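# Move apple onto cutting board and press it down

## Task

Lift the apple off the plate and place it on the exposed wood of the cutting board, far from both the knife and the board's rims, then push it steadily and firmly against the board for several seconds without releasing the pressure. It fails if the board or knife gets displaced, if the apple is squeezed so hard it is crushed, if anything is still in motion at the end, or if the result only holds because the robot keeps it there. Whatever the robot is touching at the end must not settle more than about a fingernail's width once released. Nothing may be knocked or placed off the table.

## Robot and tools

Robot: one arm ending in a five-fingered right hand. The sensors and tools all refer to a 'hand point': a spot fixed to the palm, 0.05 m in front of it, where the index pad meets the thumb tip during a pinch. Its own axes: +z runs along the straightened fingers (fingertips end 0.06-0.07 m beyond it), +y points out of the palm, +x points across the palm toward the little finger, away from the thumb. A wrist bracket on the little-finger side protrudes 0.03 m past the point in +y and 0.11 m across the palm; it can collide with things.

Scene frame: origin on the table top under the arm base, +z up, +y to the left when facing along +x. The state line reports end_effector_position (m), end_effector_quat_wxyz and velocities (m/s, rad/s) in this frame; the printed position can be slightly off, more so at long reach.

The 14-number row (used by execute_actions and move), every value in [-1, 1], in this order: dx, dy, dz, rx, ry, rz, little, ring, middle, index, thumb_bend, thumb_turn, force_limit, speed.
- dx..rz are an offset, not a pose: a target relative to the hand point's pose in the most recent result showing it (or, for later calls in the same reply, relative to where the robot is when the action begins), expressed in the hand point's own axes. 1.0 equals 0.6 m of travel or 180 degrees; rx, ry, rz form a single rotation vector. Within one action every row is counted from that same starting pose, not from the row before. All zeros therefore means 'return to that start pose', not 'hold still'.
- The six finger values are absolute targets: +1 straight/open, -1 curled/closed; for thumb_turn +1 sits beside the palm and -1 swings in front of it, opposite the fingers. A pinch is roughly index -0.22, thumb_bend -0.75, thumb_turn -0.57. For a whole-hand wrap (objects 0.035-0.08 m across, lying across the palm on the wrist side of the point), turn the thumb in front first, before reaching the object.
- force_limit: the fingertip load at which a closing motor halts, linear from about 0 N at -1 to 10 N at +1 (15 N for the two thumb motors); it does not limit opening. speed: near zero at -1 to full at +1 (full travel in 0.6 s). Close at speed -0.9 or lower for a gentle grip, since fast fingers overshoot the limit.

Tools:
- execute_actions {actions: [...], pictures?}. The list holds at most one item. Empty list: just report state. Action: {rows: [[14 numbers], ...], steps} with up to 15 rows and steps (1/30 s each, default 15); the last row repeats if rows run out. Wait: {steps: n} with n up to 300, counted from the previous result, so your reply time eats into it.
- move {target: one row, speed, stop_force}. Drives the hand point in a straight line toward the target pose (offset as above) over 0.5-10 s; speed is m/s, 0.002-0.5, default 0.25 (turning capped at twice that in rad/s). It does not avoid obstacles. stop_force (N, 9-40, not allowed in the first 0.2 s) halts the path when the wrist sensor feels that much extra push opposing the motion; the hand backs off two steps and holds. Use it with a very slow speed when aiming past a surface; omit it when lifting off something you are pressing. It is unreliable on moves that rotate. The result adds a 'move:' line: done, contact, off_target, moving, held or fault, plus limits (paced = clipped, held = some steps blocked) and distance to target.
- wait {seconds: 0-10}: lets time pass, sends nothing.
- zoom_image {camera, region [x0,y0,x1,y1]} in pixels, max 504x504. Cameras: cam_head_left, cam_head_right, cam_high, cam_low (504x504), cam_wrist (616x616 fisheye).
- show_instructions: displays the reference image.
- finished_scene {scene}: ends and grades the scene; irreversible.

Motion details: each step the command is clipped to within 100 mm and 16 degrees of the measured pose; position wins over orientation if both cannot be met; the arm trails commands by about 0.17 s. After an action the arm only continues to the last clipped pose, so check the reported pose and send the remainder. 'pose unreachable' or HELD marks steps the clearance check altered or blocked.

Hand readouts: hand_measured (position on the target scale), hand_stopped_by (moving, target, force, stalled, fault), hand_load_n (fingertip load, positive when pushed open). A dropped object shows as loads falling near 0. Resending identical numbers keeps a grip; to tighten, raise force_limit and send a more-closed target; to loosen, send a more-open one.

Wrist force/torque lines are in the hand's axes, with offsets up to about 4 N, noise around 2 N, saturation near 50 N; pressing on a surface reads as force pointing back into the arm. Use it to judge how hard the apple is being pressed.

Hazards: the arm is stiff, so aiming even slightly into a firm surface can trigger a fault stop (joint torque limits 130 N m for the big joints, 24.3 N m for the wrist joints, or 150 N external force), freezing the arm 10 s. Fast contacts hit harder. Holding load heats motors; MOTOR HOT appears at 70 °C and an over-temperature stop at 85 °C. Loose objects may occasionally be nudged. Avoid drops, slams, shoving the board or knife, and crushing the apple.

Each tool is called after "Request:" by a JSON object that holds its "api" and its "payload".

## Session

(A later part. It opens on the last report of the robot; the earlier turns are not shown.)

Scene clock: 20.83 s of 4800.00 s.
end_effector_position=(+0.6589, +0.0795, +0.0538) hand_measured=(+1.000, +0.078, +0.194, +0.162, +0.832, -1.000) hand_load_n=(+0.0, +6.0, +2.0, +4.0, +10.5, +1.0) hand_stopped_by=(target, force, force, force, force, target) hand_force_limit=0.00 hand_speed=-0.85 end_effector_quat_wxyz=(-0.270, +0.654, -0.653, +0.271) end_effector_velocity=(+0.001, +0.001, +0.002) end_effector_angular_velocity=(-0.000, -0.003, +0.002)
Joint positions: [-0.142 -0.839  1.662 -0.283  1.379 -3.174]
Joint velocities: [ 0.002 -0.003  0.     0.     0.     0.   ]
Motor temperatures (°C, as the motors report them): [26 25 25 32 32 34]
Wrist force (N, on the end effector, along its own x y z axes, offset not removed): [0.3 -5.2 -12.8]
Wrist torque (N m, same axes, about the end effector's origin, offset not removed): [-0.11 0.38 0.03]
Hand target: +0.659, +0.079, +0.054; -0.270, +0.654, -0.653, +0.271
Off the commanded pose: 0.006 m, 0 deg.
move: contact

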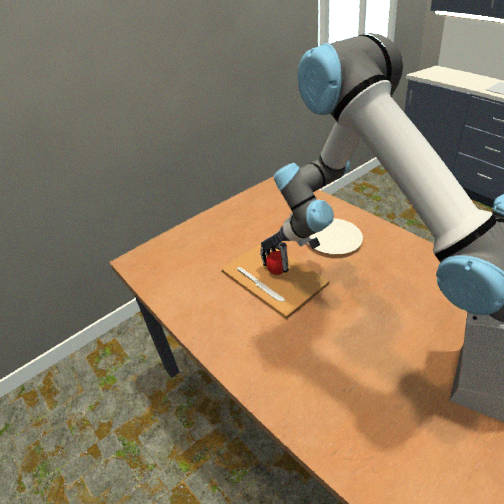

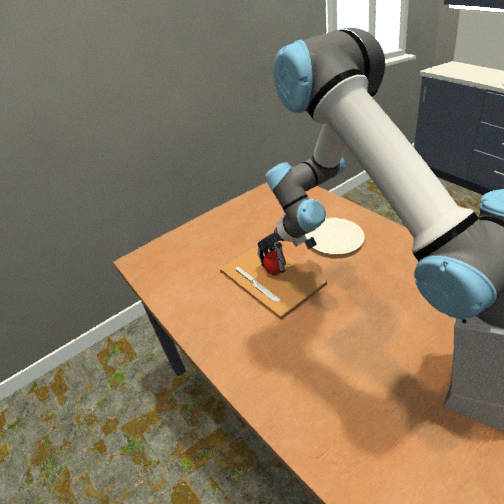

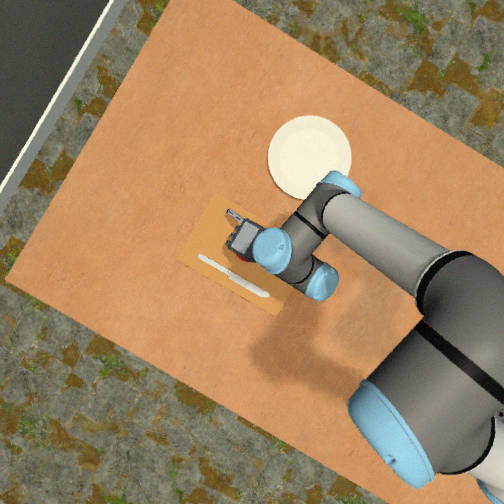

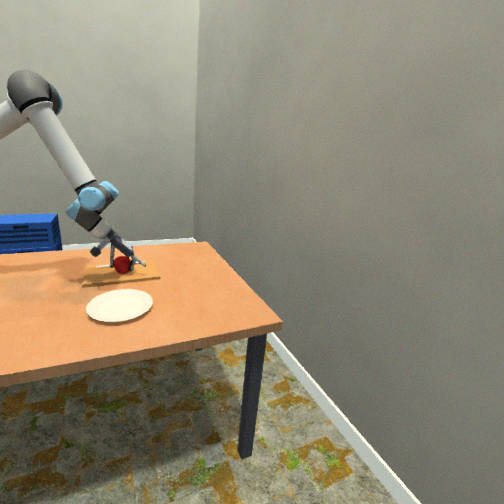

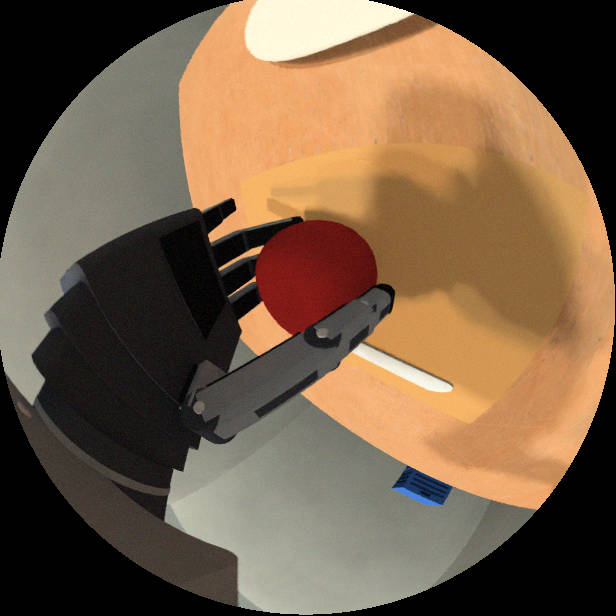

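Request:
{"api": "move", "payload": {"target": [0,-0.0002,-0.0006,0,0,0,1,1,1,1,1,-1,0.0,-0.5]}}

Request:
{"api": "move", "payload": {"target": [0,-0.055,-0.055,0,0,0,1,1,1,1,1,1,0.0,0.2], "speed": 0.1}}

Request:
{"api": "move", "payload": {"target": [-0.035,0.0589,0.0778,0.1944,0,0,1,1,1,1,1,1,0.0,0.2], "speed": 0.2}}

Request:
{"api": "zoom_image", "payload": {"camera": "cam_high", "region": [190,200,310,320]}}

Request:
{"api": "zoom_image", "payload": {"camera": "cam_low", "region": [75,230,165,295]}}

Scene clock: 23.93 s of 4800.00 s.
end_effector_position=(+0.6587, +0.0795, +0.0541) hand_measured=(+1.000, +1.000, +1.000, +1.000, +1.000, -1.000) hand_load_n=(+0.0, +0.0, +0.0, +0.0, +0.0, +0.0) hand_stopped_by=(target, target, target, target, target, target) hand_force_limit=0.00 hand_speed=-0.50 end_effector_quat_wxyz=(-0.270, +0.654, -0.653, +0.271) end_effector_velocity=(+0.000, -0.001, +0.000) end_effector_angular_velocity=(-0.001, -0.001, -0.002)
Joint positions: [-0.142 -0.839  1.663 -0.283  1.379 -3.174]
Joint velocities: [-0.002 -0.    -0.    -0.001  0.    -0.   ]
Motor temperatures (°C, as the motors report them): [26 25 25 32 32 34]
Wrist force (N, on the end effector, along its own x y z axes, offset not removed): [-0.2 -0.9 -1.5]
Wrist torque (N m, same axes, about the end effector's origin, offset not removed): [-0.12 0.31 -0.04]
Hand target: +0.659, +0.079, +0.054; -0.270, +0.654, -0.653, +0.271
Off the commanded pose: 0.000 m, 0 deg.
move: done

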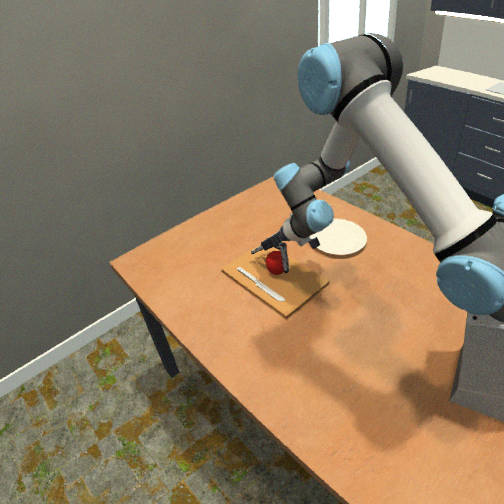

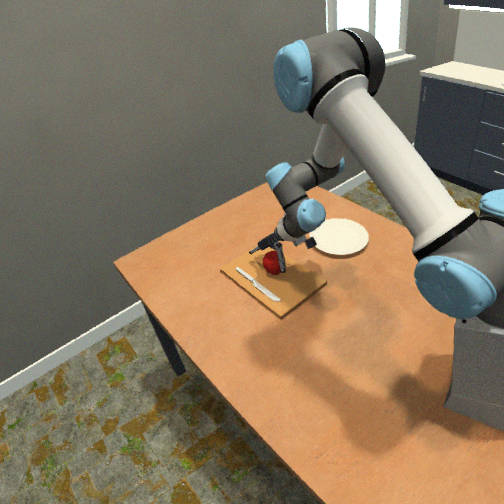

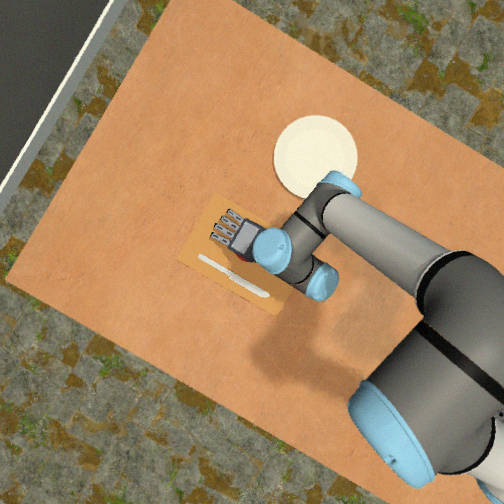

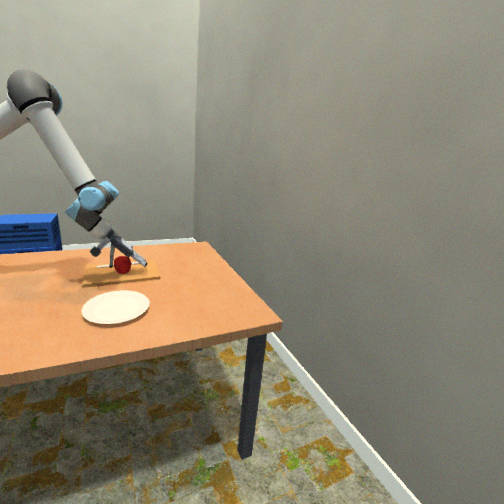

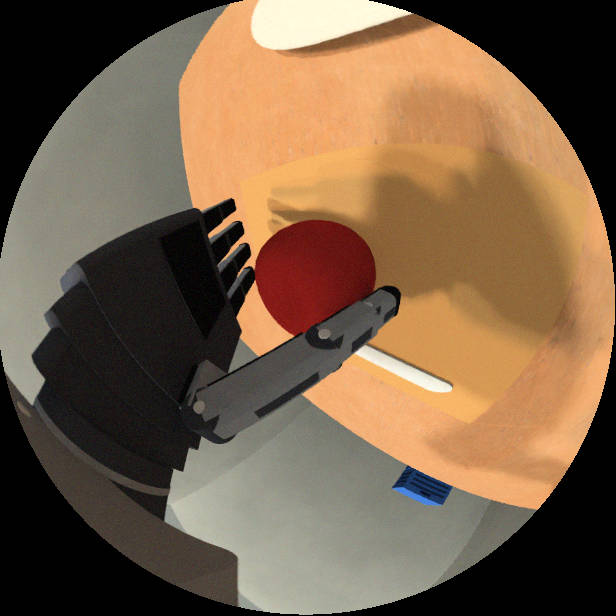

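Scene clock: 25.40 s of 4800.00 s.
end_effector_position=(+0.6587, +0.0796, +0.1008) hand_measured=(+1.000, +1.000, +1.000, +1.000, +1.000, +1.000) hand_load_n=(+0.0, +0.0, +0.0, +0.0, +0.0, +0.0) hand_stopped_by=(target, target, target, target, target, target) hand_force_limit=0.00 hand_speed=0.20 end_effector_quat_wxyz=(-0.270, +0.654, -0.653, +0.271) end_effector_velocity=(+0.000, -0.001, -0.000) end_effector_angular_velocity=(-0.000, -0.000, -0.001)
Joint positions: [-0.153 -0.936  1.689 -0.212  1.37  -3.179]
Joint velocities: [-0.001  0.001 -0.    -0.    -0.     0.   ]
Motor temperatures (°C, as the motors report them): [26 25 25 32 32 34]
Wrist force (N, on the end effector, along its own x y z axes, offset not removed): [-1.0 -0.9 -3.4]
Wrist torque (N m, same axes, about the end effector's origin, offset not removed): [-0.05 0.43 -0.09]
Hand target: +0.659, +0.080, +0.101; -0.270, +0.654, -0.653, +0.271
Off the commanded pose: 0.000 m, 0 deg.
move: done

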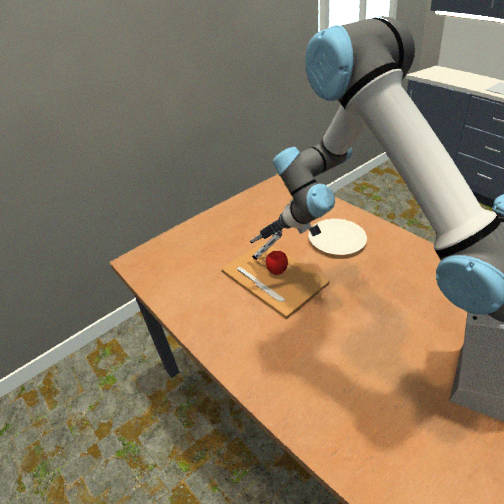

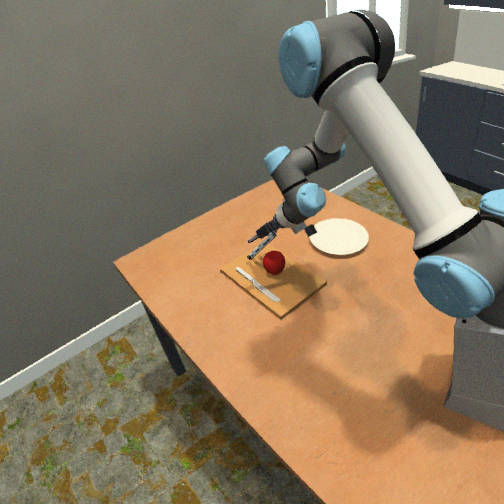

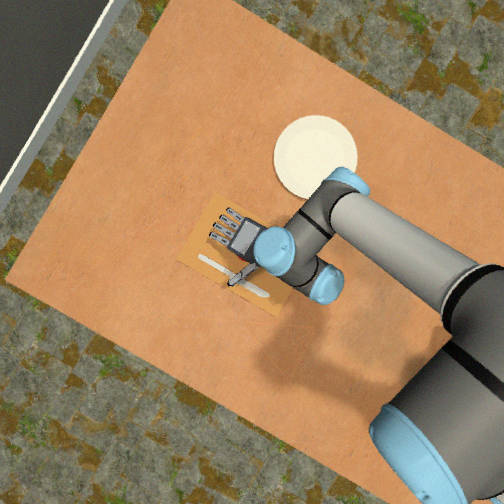

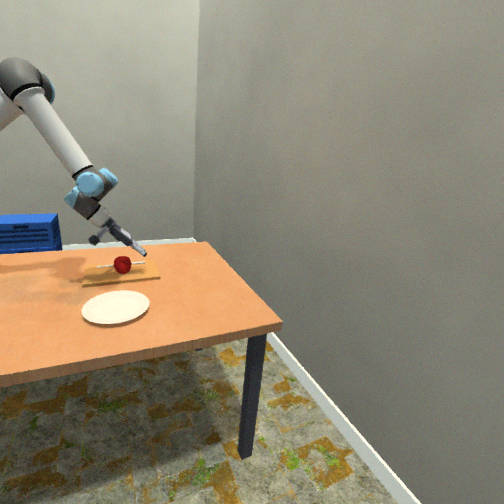

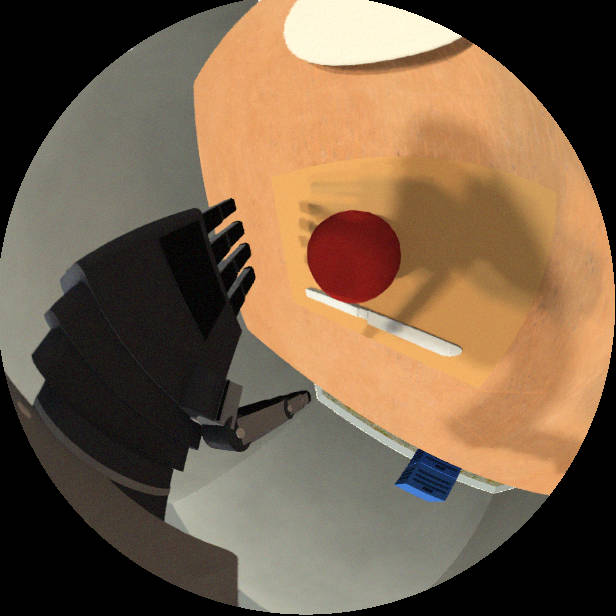

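Scene clock: 27.47 s of 4800.00 s.
end_effector_position=(+0.6664, +0.1005, +0.0428) hand_measured=(+1.000, +1.000, +1.000, +1.000, +1.000, +1.000) hand_load_n=(+0.0, +0.0, +0.0, +0.0, +0.0, +0.0) hand_stopped_by=(target, target, target, target, target, target) hand_force_limit=0.00 hand_speed=0.20 end_effector_quat_wxyz=(-0.454, +0.543, -0.541, +0.454) end_effector_velocity=(+0.001, +0.001, -0.001) end_effector_angular_velocity=(+0.000, -0.011, +0.001)
Joint positions: [-0.096 -0.7    1.988 -1.366  1.441 -3.06 ]
Joint velocities: [ 0.002  0.009 -0.002 -0.019  0.002  0.001]
Motor temperatures (°C, as the motors report them): [26 25 25 32 32 34]
Wrist force (N, on the end effector, along its own x y z axes, offset not removed): [0.2 -1.0 -2.3]
Wrist torque (N m, same axes, about the end effector's origin, offset not removed): [-0.12 0.33 -0.04]
Hand target: +0.667, +0.100, +0.043; -0.455, +0.542, -0.541, +0.455
Off the commanded pose: 0.000 m, 0 deg.
move: done

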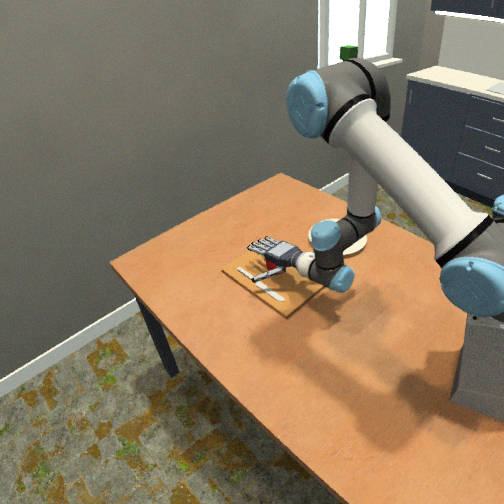

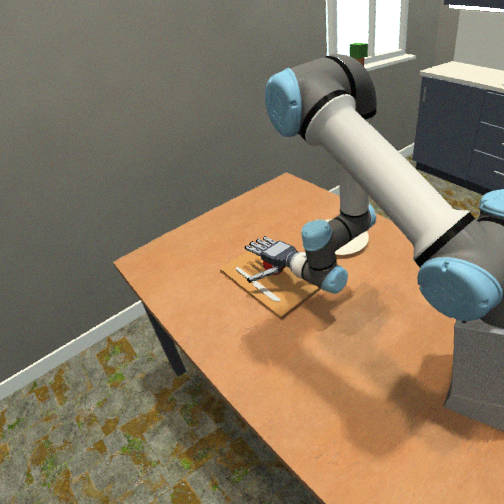

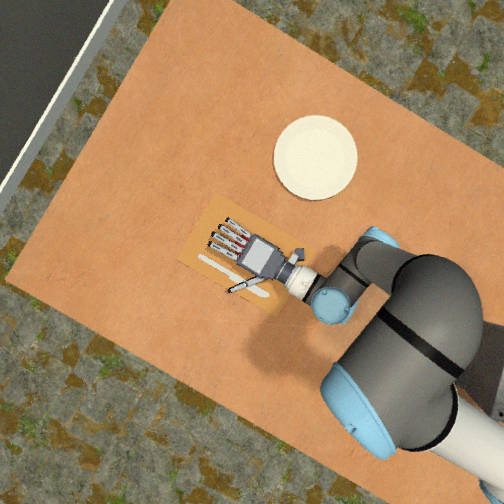

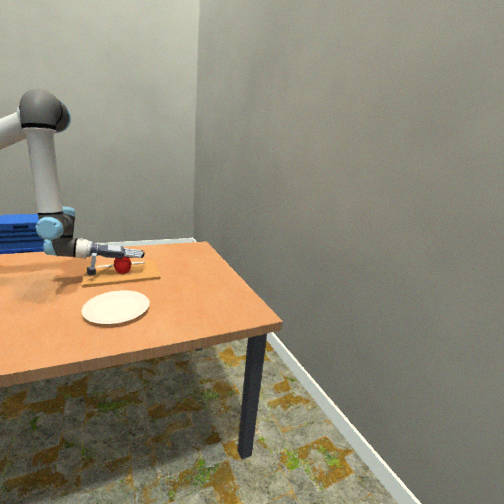

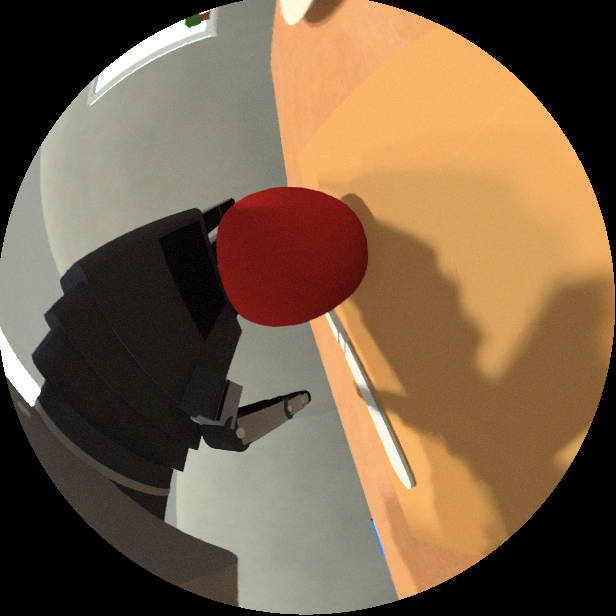

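Region (190, 200, 310, 320) of cam_high's 504x504 image, scaled by 4.200, with more detail than that image has.

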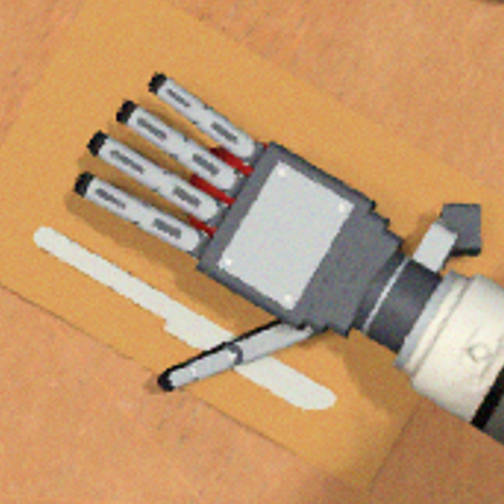

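Region (75, 230, 165, 295) of cam_low's 504x504 image, scaled by 5.600, with more detail than that image has.

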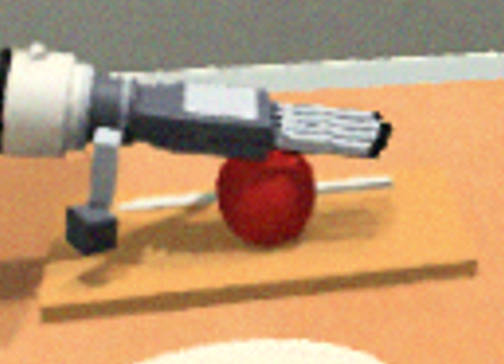

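Request:
{"api": "move", "payload": {"target": [0,0.0153,0.0027,0,0,0,1,1,1,1,1,1,0.0,0.2], "speed": 0.004, "stop_force": 15}}

Request:
{"api": "execute_actions", "payload": {"actions": [{"steps":20}], "pictures": false}}

Scene clock: 30.73 s of 4800.00 s.
end_effector_position=(+0.6665, +0.1005, +0.0336) hand_measured=(+1.000, +1.000, +1.000, +1.000, +1.000, +1.000) hand_load_n=(+0.0, +0.0, +0.0, +0.0, +0.0, +0.0) hand_stopped_by=(target, target, target, target, target, target) hand_force_limit=0.00 hand_speed=0.20 end_effector_quat_wxyz=(-0.454, +0.543, -0.541, +0.454) end_effector_velocity=(+0.000, -0.001, -0.000) end_effector_angular_velocity=(-0.000, -0.001, -0.001)
Joint positions: [-0.094 -0.676  1.974 -1.377  1.443 -3.06 ]
Joint velocities: [-0.001  0.001 -0.001 -0.001 -0.    -0.   ]
Motor temperatures (°C, as the motors report them): [26 25 25 32 32 34]
Wrist force (N, on the end effector, along its own x y z axes, offset not removed): [0.3 -6.4 -3.8]
Wrist torque (N m, same axes, about the end effector's origin, offset not removed): [0.21 0.40 -0.14]
Hand target: +0.666, +0.100, +0.033; -0.454, +0.543, -0.541, +0.454
Off the commanded pose: 0.000 m, 0 deg.
move: done

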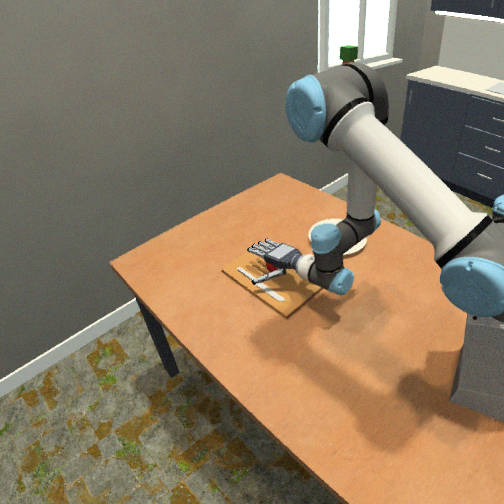

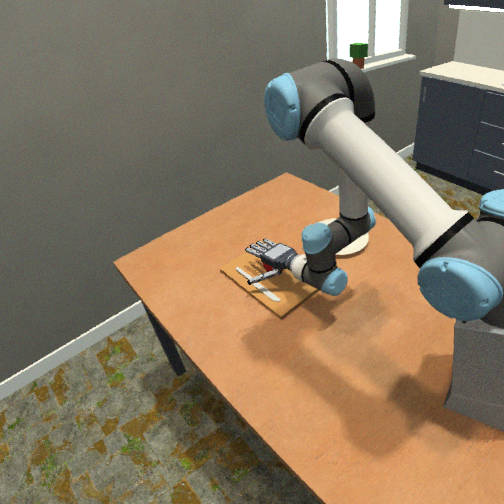

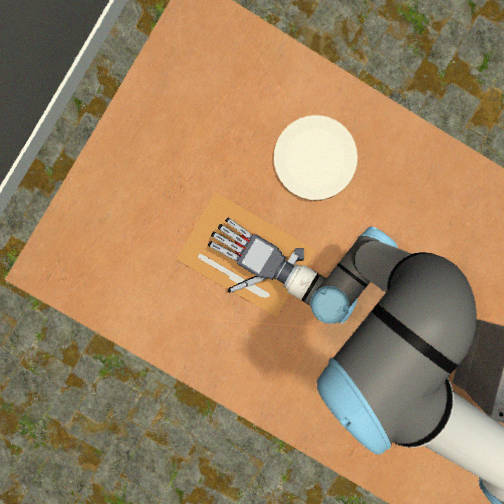

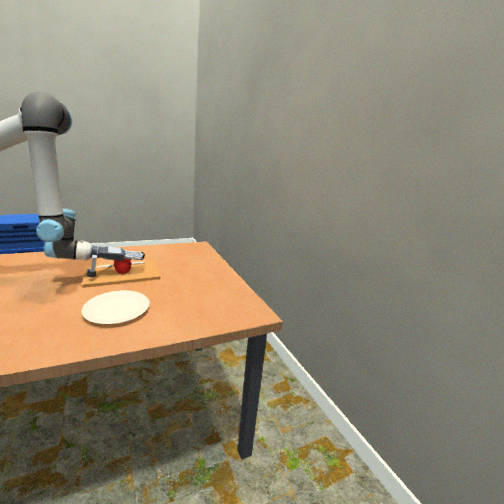

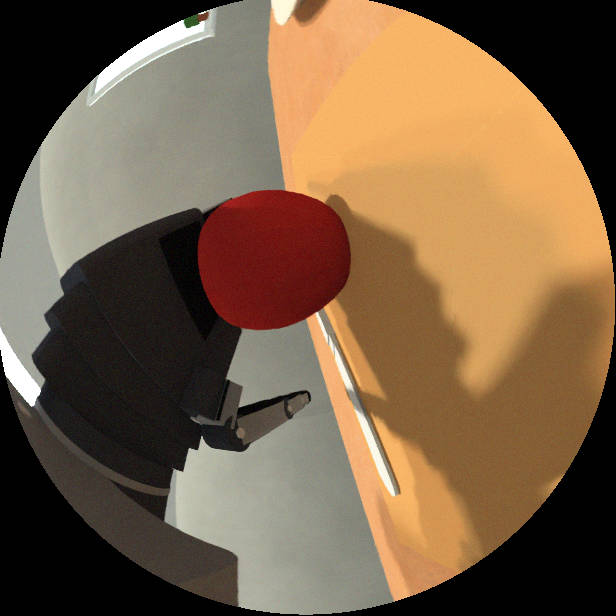

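Scene clock: 31.40 s of 4800.00 s.
end_effector_position=(+0.6665, +0.1005, +0.0335) hand_measured=(+1.000, +1.000, +1.000, +1.000, +1.000, +1.000) hand_load_n=(+0.0, +0.0, +0.0, +0.0, +0.0, +0.0) hand_stopped_by=(target, target, target, target, target, target) hand_force_limit=0.00 hand_speed=0.20 end_effector_quat_wxyz=(-0.454, +0.543, -0.541, +0.454) end_effector_velocity=(+0.001, +0.000, +0.001) end_effector_angular_velocity=(-0.000, -0.001, +0.000)
Joint positions: [-0.094 -0.676  1.974 -1.377  1.443 -3.06 ]
Joint velocities: [ 0.    -0.001 -0.    -0.    -0.     0.   ]
Motor temperatures (°C, as the motors report them): [26 25 25 32 32 34]
Wrist force (N, on the end effector, along its own x y z axes, offset not removed): [-0.7 -9.5 -3.3]
Wrist torque (N m, same axes, about the end effector's origin, offset not removed): [0.11 0.46 -0.33]
Hand target: +0.666, +0.100, +0.033; -0.454, +0.543, -0.541, +0.454
Off the commanded pose: 0.000 m, 0 deg.
Steps of this call (steps 1 to 20: nothing new was sent). Readings (end_effector_position | what the end effector reports):
1: (+0.6665, +0.1005, +0.0336) | hand_measured=(+1.000, +1.000, +1.000, +1.000, +1.000, +1.000) hand_load_n=(+0.0, +0.0, +0.0, +0.0, +0.0, +0.0) hand_stopped_by=(target, target, target, target, target, target) hand_force_limit=0.00 hand_speed=0.20
2: (+0.6665, +0.1005, +0.0336) | hand_measured=(+1.000, +1.000, +1.000, +1.000, +1.000, +1.000) hand_load_n=(+0.0, +0.0, +0.0, +0.0, +0.0, +0.0) hand_stopped_by=(target, target, target, target, target, target) hand_force_limit=0.00 hand_speed=0.20
4: (+0.6665, +0.1005, +0.0335) | hand_measured=(+1.000, +1.000, +1.000, +1.000, +1.000, +1.000) hand_load_n=(+0.0, +0.0, +0.0, +0.0, +0.0, +0.0) hand_stopped_by=(target, target, target, target, target, target) hand_force_limit=0.00 hand_speed=0.20
8: (+0.6665, +0.1005, +0.0335) | hand_measured=(+1.000, +1.000, +1.000, +1.000, +1.000, +1.000) hand_load_n=(+0.0, +0.0, +0.0, +0.0, +0.0, +0.0) hand_stopped_by=(target, target, target, target, target, target) hand_force_limit=0.00 hand_speed=0.20
20: the state above

Request:
{"api": "execute_actions", "payload": {"actions": [{"rows":[[0,0.00095,0.00016,0,0,0,1,1,1,1,1,1,0,0.2]],"steps":15}], "pictures": false}}

Request:
{"api": "execute_actions", "payload": {"actions": [{"steps":95}], "pictures": false}}

Request:
{"api": "execute_actions", "payload": {"actions": [{"steps":95}], "pictures": false}}

Scene clock: 32.80 s of 4800.00 s.
end_effector_position=(+0.6665, +0.1005, +0.0329) hand_measured=(+1.000, +1.000, +1.000, +1.000, +1.000, +1.000) hand_load_n=(+0.0, +0.0, +0.0, +0.0, +0.0, +0.0) hand_stopped_by=(target, target, target, target, target, target) hand_force_limit=0.00 hand_speed=0.20 end_effector_quat_wxyz=(-0.454, +0.543, -0.541, +0.454) end_effector_velocity=(-0.000, +0.000, -0.000) end_effector_angular_velocity=(+0.000, +0.001, +0.001)
Joint positions: [-0.094 -0.675  1.973 -1.377  1.443 -3.06 ]
Joint velocities: [ 0.001  0.001 -0.     0.     0.    -0.   ]
Motor temperatures (°C, as the motors report them): [26 25 25 32 32 34]
Wrist force (N, on the end effector, along its own x y z axes, offset not removed): [-0.2 -22.3 -6.6]
Wrist torque (N m, same axes, about the end effector's origin, offset not removed): [-0.30 0.38 -0.76]
Hand target: +0.666, +0.100, +0.033; -0.454, +0.543, -0.541, +0.454
Off the commanded pose: 0.000 m, 0 deg.
Steps of this call (steps 1 to 27: nothing new was sent; steps 28 to 42: all 15 steps of this action). Readings (end_effector_position | what the end effector reports):
28: (+0.6664, +0.1005, +0.0335) | hand_measured=(+1.000, +1.000, +1.000, +1.000, +1.000, +1.000) hand_load_n=(+0.0, +0.0, +0.0, +0.0, +0.0, +0.0) hand_stopped_by=(target, target, target, target, target, target) hand_force_limit=0.00 hand_speed=0.20
29: (+0.6664, +0.1005, +0.0334) | hand_measured=(+1.000, +1.000, +1.000, +1.000, +1.000, +1.000) hand_load_n=(+0.0, +0.0, +0.0, +0.0, +0.0, +0.0) hand_stopped_by=(target, target, target, target, target, target) hand_force_limit=0.00 hand_speed=0.20
31: (+0.6664, +0.1005, +0.0332) | hand_measured=(+1.000, +1.000, +1.000, +1.000, +1.000, +1.000) hand_load_n=(+0.0, +0.0, +0.0, +0.0, +0.0, +0.0) hand_stopped_by=(target, target, target, target, target, target) hand_force_limit=0.00 hand_speed=0.20
35: (+0.6665, +0.1005, +0.0330) | hand_measured=(+1.000, +1.000, +1.000, +1.000, +1.000, +1.000) hand_load_n=(+0.0, +0.0, +0.0, +0.0, +0.0, +0.0) hand_stopped_by=(target, target, target, target, target, target) hand_force_limit=0.00 hand_speed=0.20
42: the state above

Scene clock: 35.97 s of 4800.00 s.
end_effector_position=(+0.6665, +0.1005, +0.0329) hand_measured=(+1.000, +1.000, +1.000, +1.000, +1.000, +1.000) hand_load_n=(+0.0, +0.0, +0.0, +0.0, +0.0, +0.0) hand_stopped_by=(target, target, target, target, target, target) hand_force_limit=0.00 hand_speed=0.20 end_effector_quat_wxyz=(-0.454, +0.543, -0.541, +0.454) end_effector_velocity=(-0.001, +0.001, -0.001) end_effector_angular_velocity=(+0.000, +0.001, +0.001)
Joint positions: [-0.094 -0.675  1.973 -1.377  1.443 -3.06 ]
Joint velocities: [ 0.001  0.001  0.    -0.     0.    -0.   ]
Motor temperatures (°C, as the motors report them): [26 25 25 32 32 34]
Wrist force (N, on the end effector, along its own x y z axes, offset not removed): [-1.4 -22.9 -6.4]
Wrist torque (N m, same axes, about the end effector's origin, offset not removed): [-0.29 0.54 -0.84]
Hand target: +0.666, +0.100, +0.033; -0.454, +0.543, -0.541, +0.454
Off the commanded pose: 0.000 m, 0 deg.
Steps of this call (steps 1 to 95: nothing new was sent). Readings (end_effector_position | what the end effector reports):
1: (+0.6665, +0.1005, +0.0329) | hand_measured=(+1.000, +1.000, +1.000, +1.000, +1.000, +1.000) hand_load_n=(+0.0, +0.0, +0.0, +0.0, +0.0, +0.0) hand_stopped_by=(target, target, target, target, target, target) hand_force_limit=0.00 hand_speed=0.20
2: (+0.6665, +0.1005, +0.0329) | hand_measured=(+1.000, +1.000, +1.000, +1.000, +1.000, +1.000) hand_load_n=(+0.0, +0.0, +0.0, +0.0, +0.0, +0.0) hand_stopped_by=(target, target, target, target, target, target) hand_force_limit=0.00 hand_speed=0.20
4: (+0.6665, +0.1005, +0.0329) | hand_measured=(+1.000, +1.000, +1.000, +1.000, +1.000, +1.000) hand_load_n=(+0.0, +0.0, +0.0, +0.0, +0.0, +0.0) hand_stopped_by=(target, target, target, target, target, target) hand_force_limit=0.00 hand_speed=0.20
8: (+0.6665, +0.1005, +0.0329) | hand_measured=(+1.000, +1.000, +1.000, +1.000, +1.000, +1.000) hand_load_n=(+0.0, +0.0, +0.0, +0.0, +0.0, +0.0) hand_stopped_by=(target, target, target, target, target, target) hand_force_limit=0.00 hand_speed=0.20
95: the state above

Scene clock: 39.13 s of 4800.00 s.
end_effector_position=(+0.6664, +0.1005, +0.0329) hand_measured=(+1.000, +1.000, +1.000, +1.000, +1.000, +1.000) hand_load_n=(+0.0, +0.0, +0.0, +0.0, +0.0, +0.0) hand_stopped_by=(target, target, target, target, target, target) hand_force_limit=0.00 hand_speed=0.20 end_effector_quat_wxyz=(-0.454, +0.543, -0.541, +0.454) end_effector_velocity=(-0.001, +0.001, -0.001) end_effector_angular_velocity=(+0.001, +0.002, +0.002)
Joint positions: [-0.094 -0.675  1.973 -1.377  1.443 -3.06 ]
Joint velocities: [ 0.002  0.002  0.    -0.001 -0.     0.   ]
Motor temperatures (°C, as the motors report them): [26 25 25 32 32 34]
Wrist force (N, on the end effector, along its own x y z axes, offset not removed): [0.7 -22.6 -6.3]
Wrist torque (N m, same axes, about the end effector's origin, offset not removed): [-0.19 0.22 -0.64]
Hand target: +0.666, +0.100, +0.033; -0.454, +0.543, -0.541, +0.454
Off the commanded pose: 0.000 m, 0 deg.
Steps of this call (steps 1 to 95: nothing new was sent). Readings (end_effector_position | what the end effector reports):
1: (+0.6665, +0.1005, +0.0329) | hand_measured=(+1.000, +1.000, +1.000, +1.000, +1.000, +1.000) hand_load_n=(+0.0, +0.0, +0.0, +0.0, +0.0, +0.0) hand_stopped_by=(target, target, target, target, target, target) hand_force_limit=0.00 hand_speed=0.20
2: (+0.6665, +0.1005, +0.0329) | hand_measured=(+1.000, +1.000, +1.000, +1.000, +1.000, +1.000) hand_load_n=(+0.0, +0.0, +0.0, +0.0, +0.0, +0.0) hand_stopped_by=(target, target, target, target, target, target) hand_force_limit=0.00 hand_speed=0.20
4: (+0.6665, +0.1005, +0.0329) | hand_measured=(+1.000, +1.000, +1.000, +1.000, +1.000, +1.000) hand_load_n=(+0.0, +0.0, +0.0, +0.0, +0.0, +0.0) hand_stopped_by=(target, target, target, target, target, target) hand_force_limit=0.00 hand_speed=0.20
8: (+0.6665, +0.1005, +0.0329) | hand_measured=(+1.000, +1.000, +1.000, +1.000, +1.000, +1.000) hand_load_n=(+0.0, +0.0, +0.0, +0.0, +0.0, +0.0) hand_stopped_by=(target, target, target, target, target, target) hand_force_limit=0.00 hand_speed=0.20
95: the state above

Request:
{"api": "execute_actions", "payload": {"actions": [{"steps":60}], "pictures": false}}

Request:
{"api": "move", "payload": {"target": [0,-0.05,-0.009,0,0,0,1,1,1,1,1,1,0.0,0.2], "speed": 0.05}}

Scene clock: 41.13 s of 4800.00 s.
end_effector_position=(+0.6664, +0.1005, +0.0329) hand_measured=(+1.000, +1.000, +1.000, +1.000, +1.000, +1.000) hand_load_n=(+0.0, +0.0, +0.0, +0.0, +0.0, +0.0) hand_stopped_by=(target, target, target, target, target, target) hand_force_limit=0.00 hand_speed=0.20 end_effector_quat_wxyz=(-0.454, +0.543, -0.541, +0.454) end_effector_velocity=(-0.000, -0.001, -0.000) end_effector_angular_velocity=(-0.000, +0.001, -0.001)
Joint positions: [-0.094 -0.675  1.973 -1.377  1.443 -3.06 ]
Joint velocities: [-0.001  0.     0.     0.     0.     0.   ]
Motor temperatures (°C, as the motors report them): [26 25 25 32 32 34]
Wrist force (N, on the end effector, along its own x y z axes, offset not removed): [0.2 -23.3 -7.5]
Wrist torque (N m, same axes, about the end effector's origin, offset not removed): [-0.16 0.35 -0.78]
Hand target: +0.666, +0.100, +0.033; -0.454, +0.543, -0.541, +0.454
Off the commanded pose: 0.000 m, 0 deg.
Steps of this call (steps 1 to 60: nothing new was sent). Readings (end_effector_position | what the end effector reports):
1: (+0.6664, +0.1005, +0.0329) | hand_measured=(+1.000, +1.000, +1.000, +1.000, +1.000, +1.000) hand_load_n=(+0.0, +0.0, +0.0, +0.0, +0.0, +0.0) hand_stopped_by=(target, target, target, target, target, target) hand_force_limit=0.00 hand_speed=0.20
2: (+0.6664, +0.1005, +0.0329) | hand_measured=(+1.000, +1.000, +1.000, +1.000, +1.000, +1.000) hand_load_n=(+0.0, +0.0, +0.0, +0.0, +0.0, +0.0) hand_stopped_by=(target, target, target, target, target, target) hand_force_limit=0.00 hand_speed=0.20
4: (+0.6664, +0.1005, +0.0329) | hand_measured=(+1.000, +1.000, +1.000, +1.000, +1.000, +1.000) hand_load_n=(+0.0, +0.0, +0.0, +0.0, +0.0, +0.0) hand_stopped_by=(target, target, target, target, target, target) hand_force_limit=0.00 hand_speed=0.20
8: (+0.6664, +0.1005, +0.0329) | hand_measured=(+1.000, +1.000, +1.000, +1.000, +1.000, +1.000) hand_load_n=(+0.0, +0.0, +0.0, +0.0, +0.0, +0.0) hand_stopped_by=(target, target, target, target, target, target) hand_force_limit=0.00 hand_speed=0.20
60: the state above

Scene clock: 42.13 s of 4800.00 s.
end_effector_position=(+0.6664, +0.1005, +0.0632) hand_measured=(+1.000, +1.000, +1.000, +1.000, +1.000, +1.000) hand_load_n=(+0.0, +0.0, +0.0, +0.0, +0.0, +0.0) hand_stopped_by=(target, target, target, target, target, target) hand_force_limit=0.00 hand_speed=0.20 end_effector_quat_wxyz=(-0.454, +0.543, -0.541, +0.454) end_effector_velocity=(-0.000, +0.001, +0.002) end_effector_angular_velocity=(+0.000, +0.000, +0.001)
Joint positions: [-0.101 -0.753  2.016 -1.341  1.436 -3.06 ]
Joint velocities: [ 0.    -0.006  0.003  0.003 -0.001  0.   ]
Motor temperatures (°C, as the motors report them): [26 25 25 32 32 34]
Wrist force (N, on the end effector, along its own x y z axes, offset not removed): [0.6 1.4 -1.5]
Wrist torque (N m, same axes, about the end effector's origin, offset not removed): [0.23 0.07 0.10]
Hand target: +0.666, +0.101, +0.063; -0.454, +0.543, -0.541, +0.454
Off the commanded pose: 0.000 m, 0 deg.
move: done

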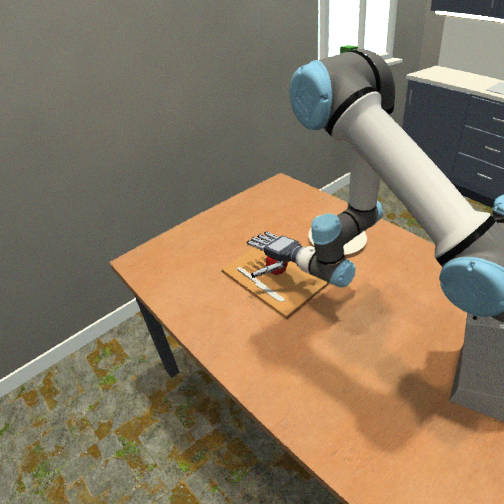

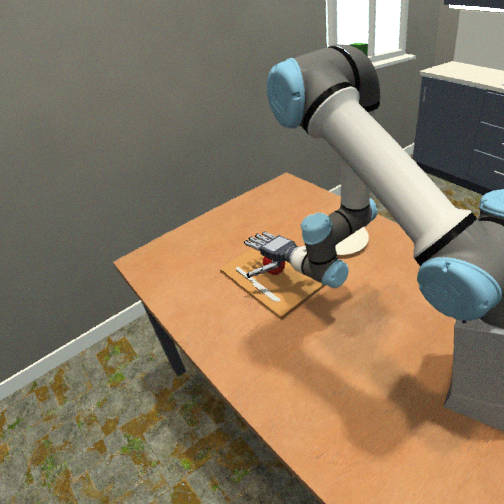

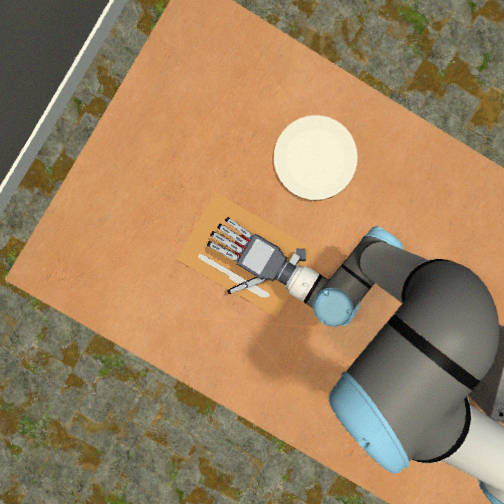

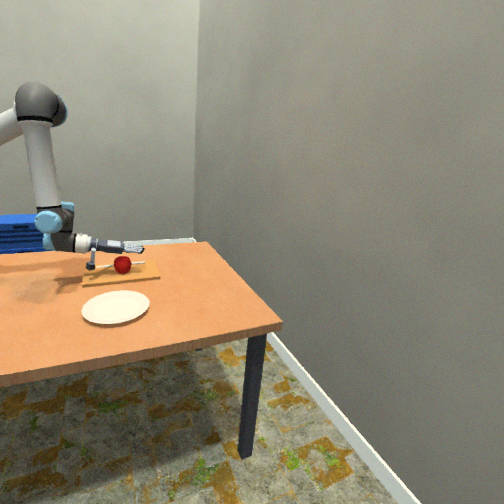

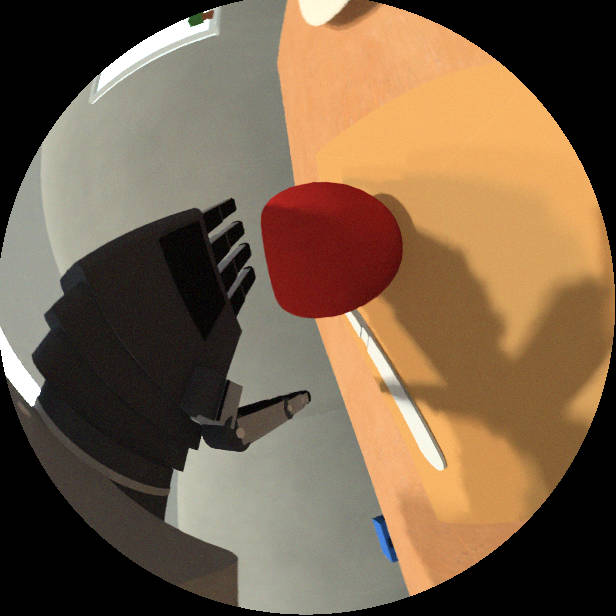

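Request:
{"api": "finished_scene", "payload": {"scene": 2}}

The scene is finished: the task was done.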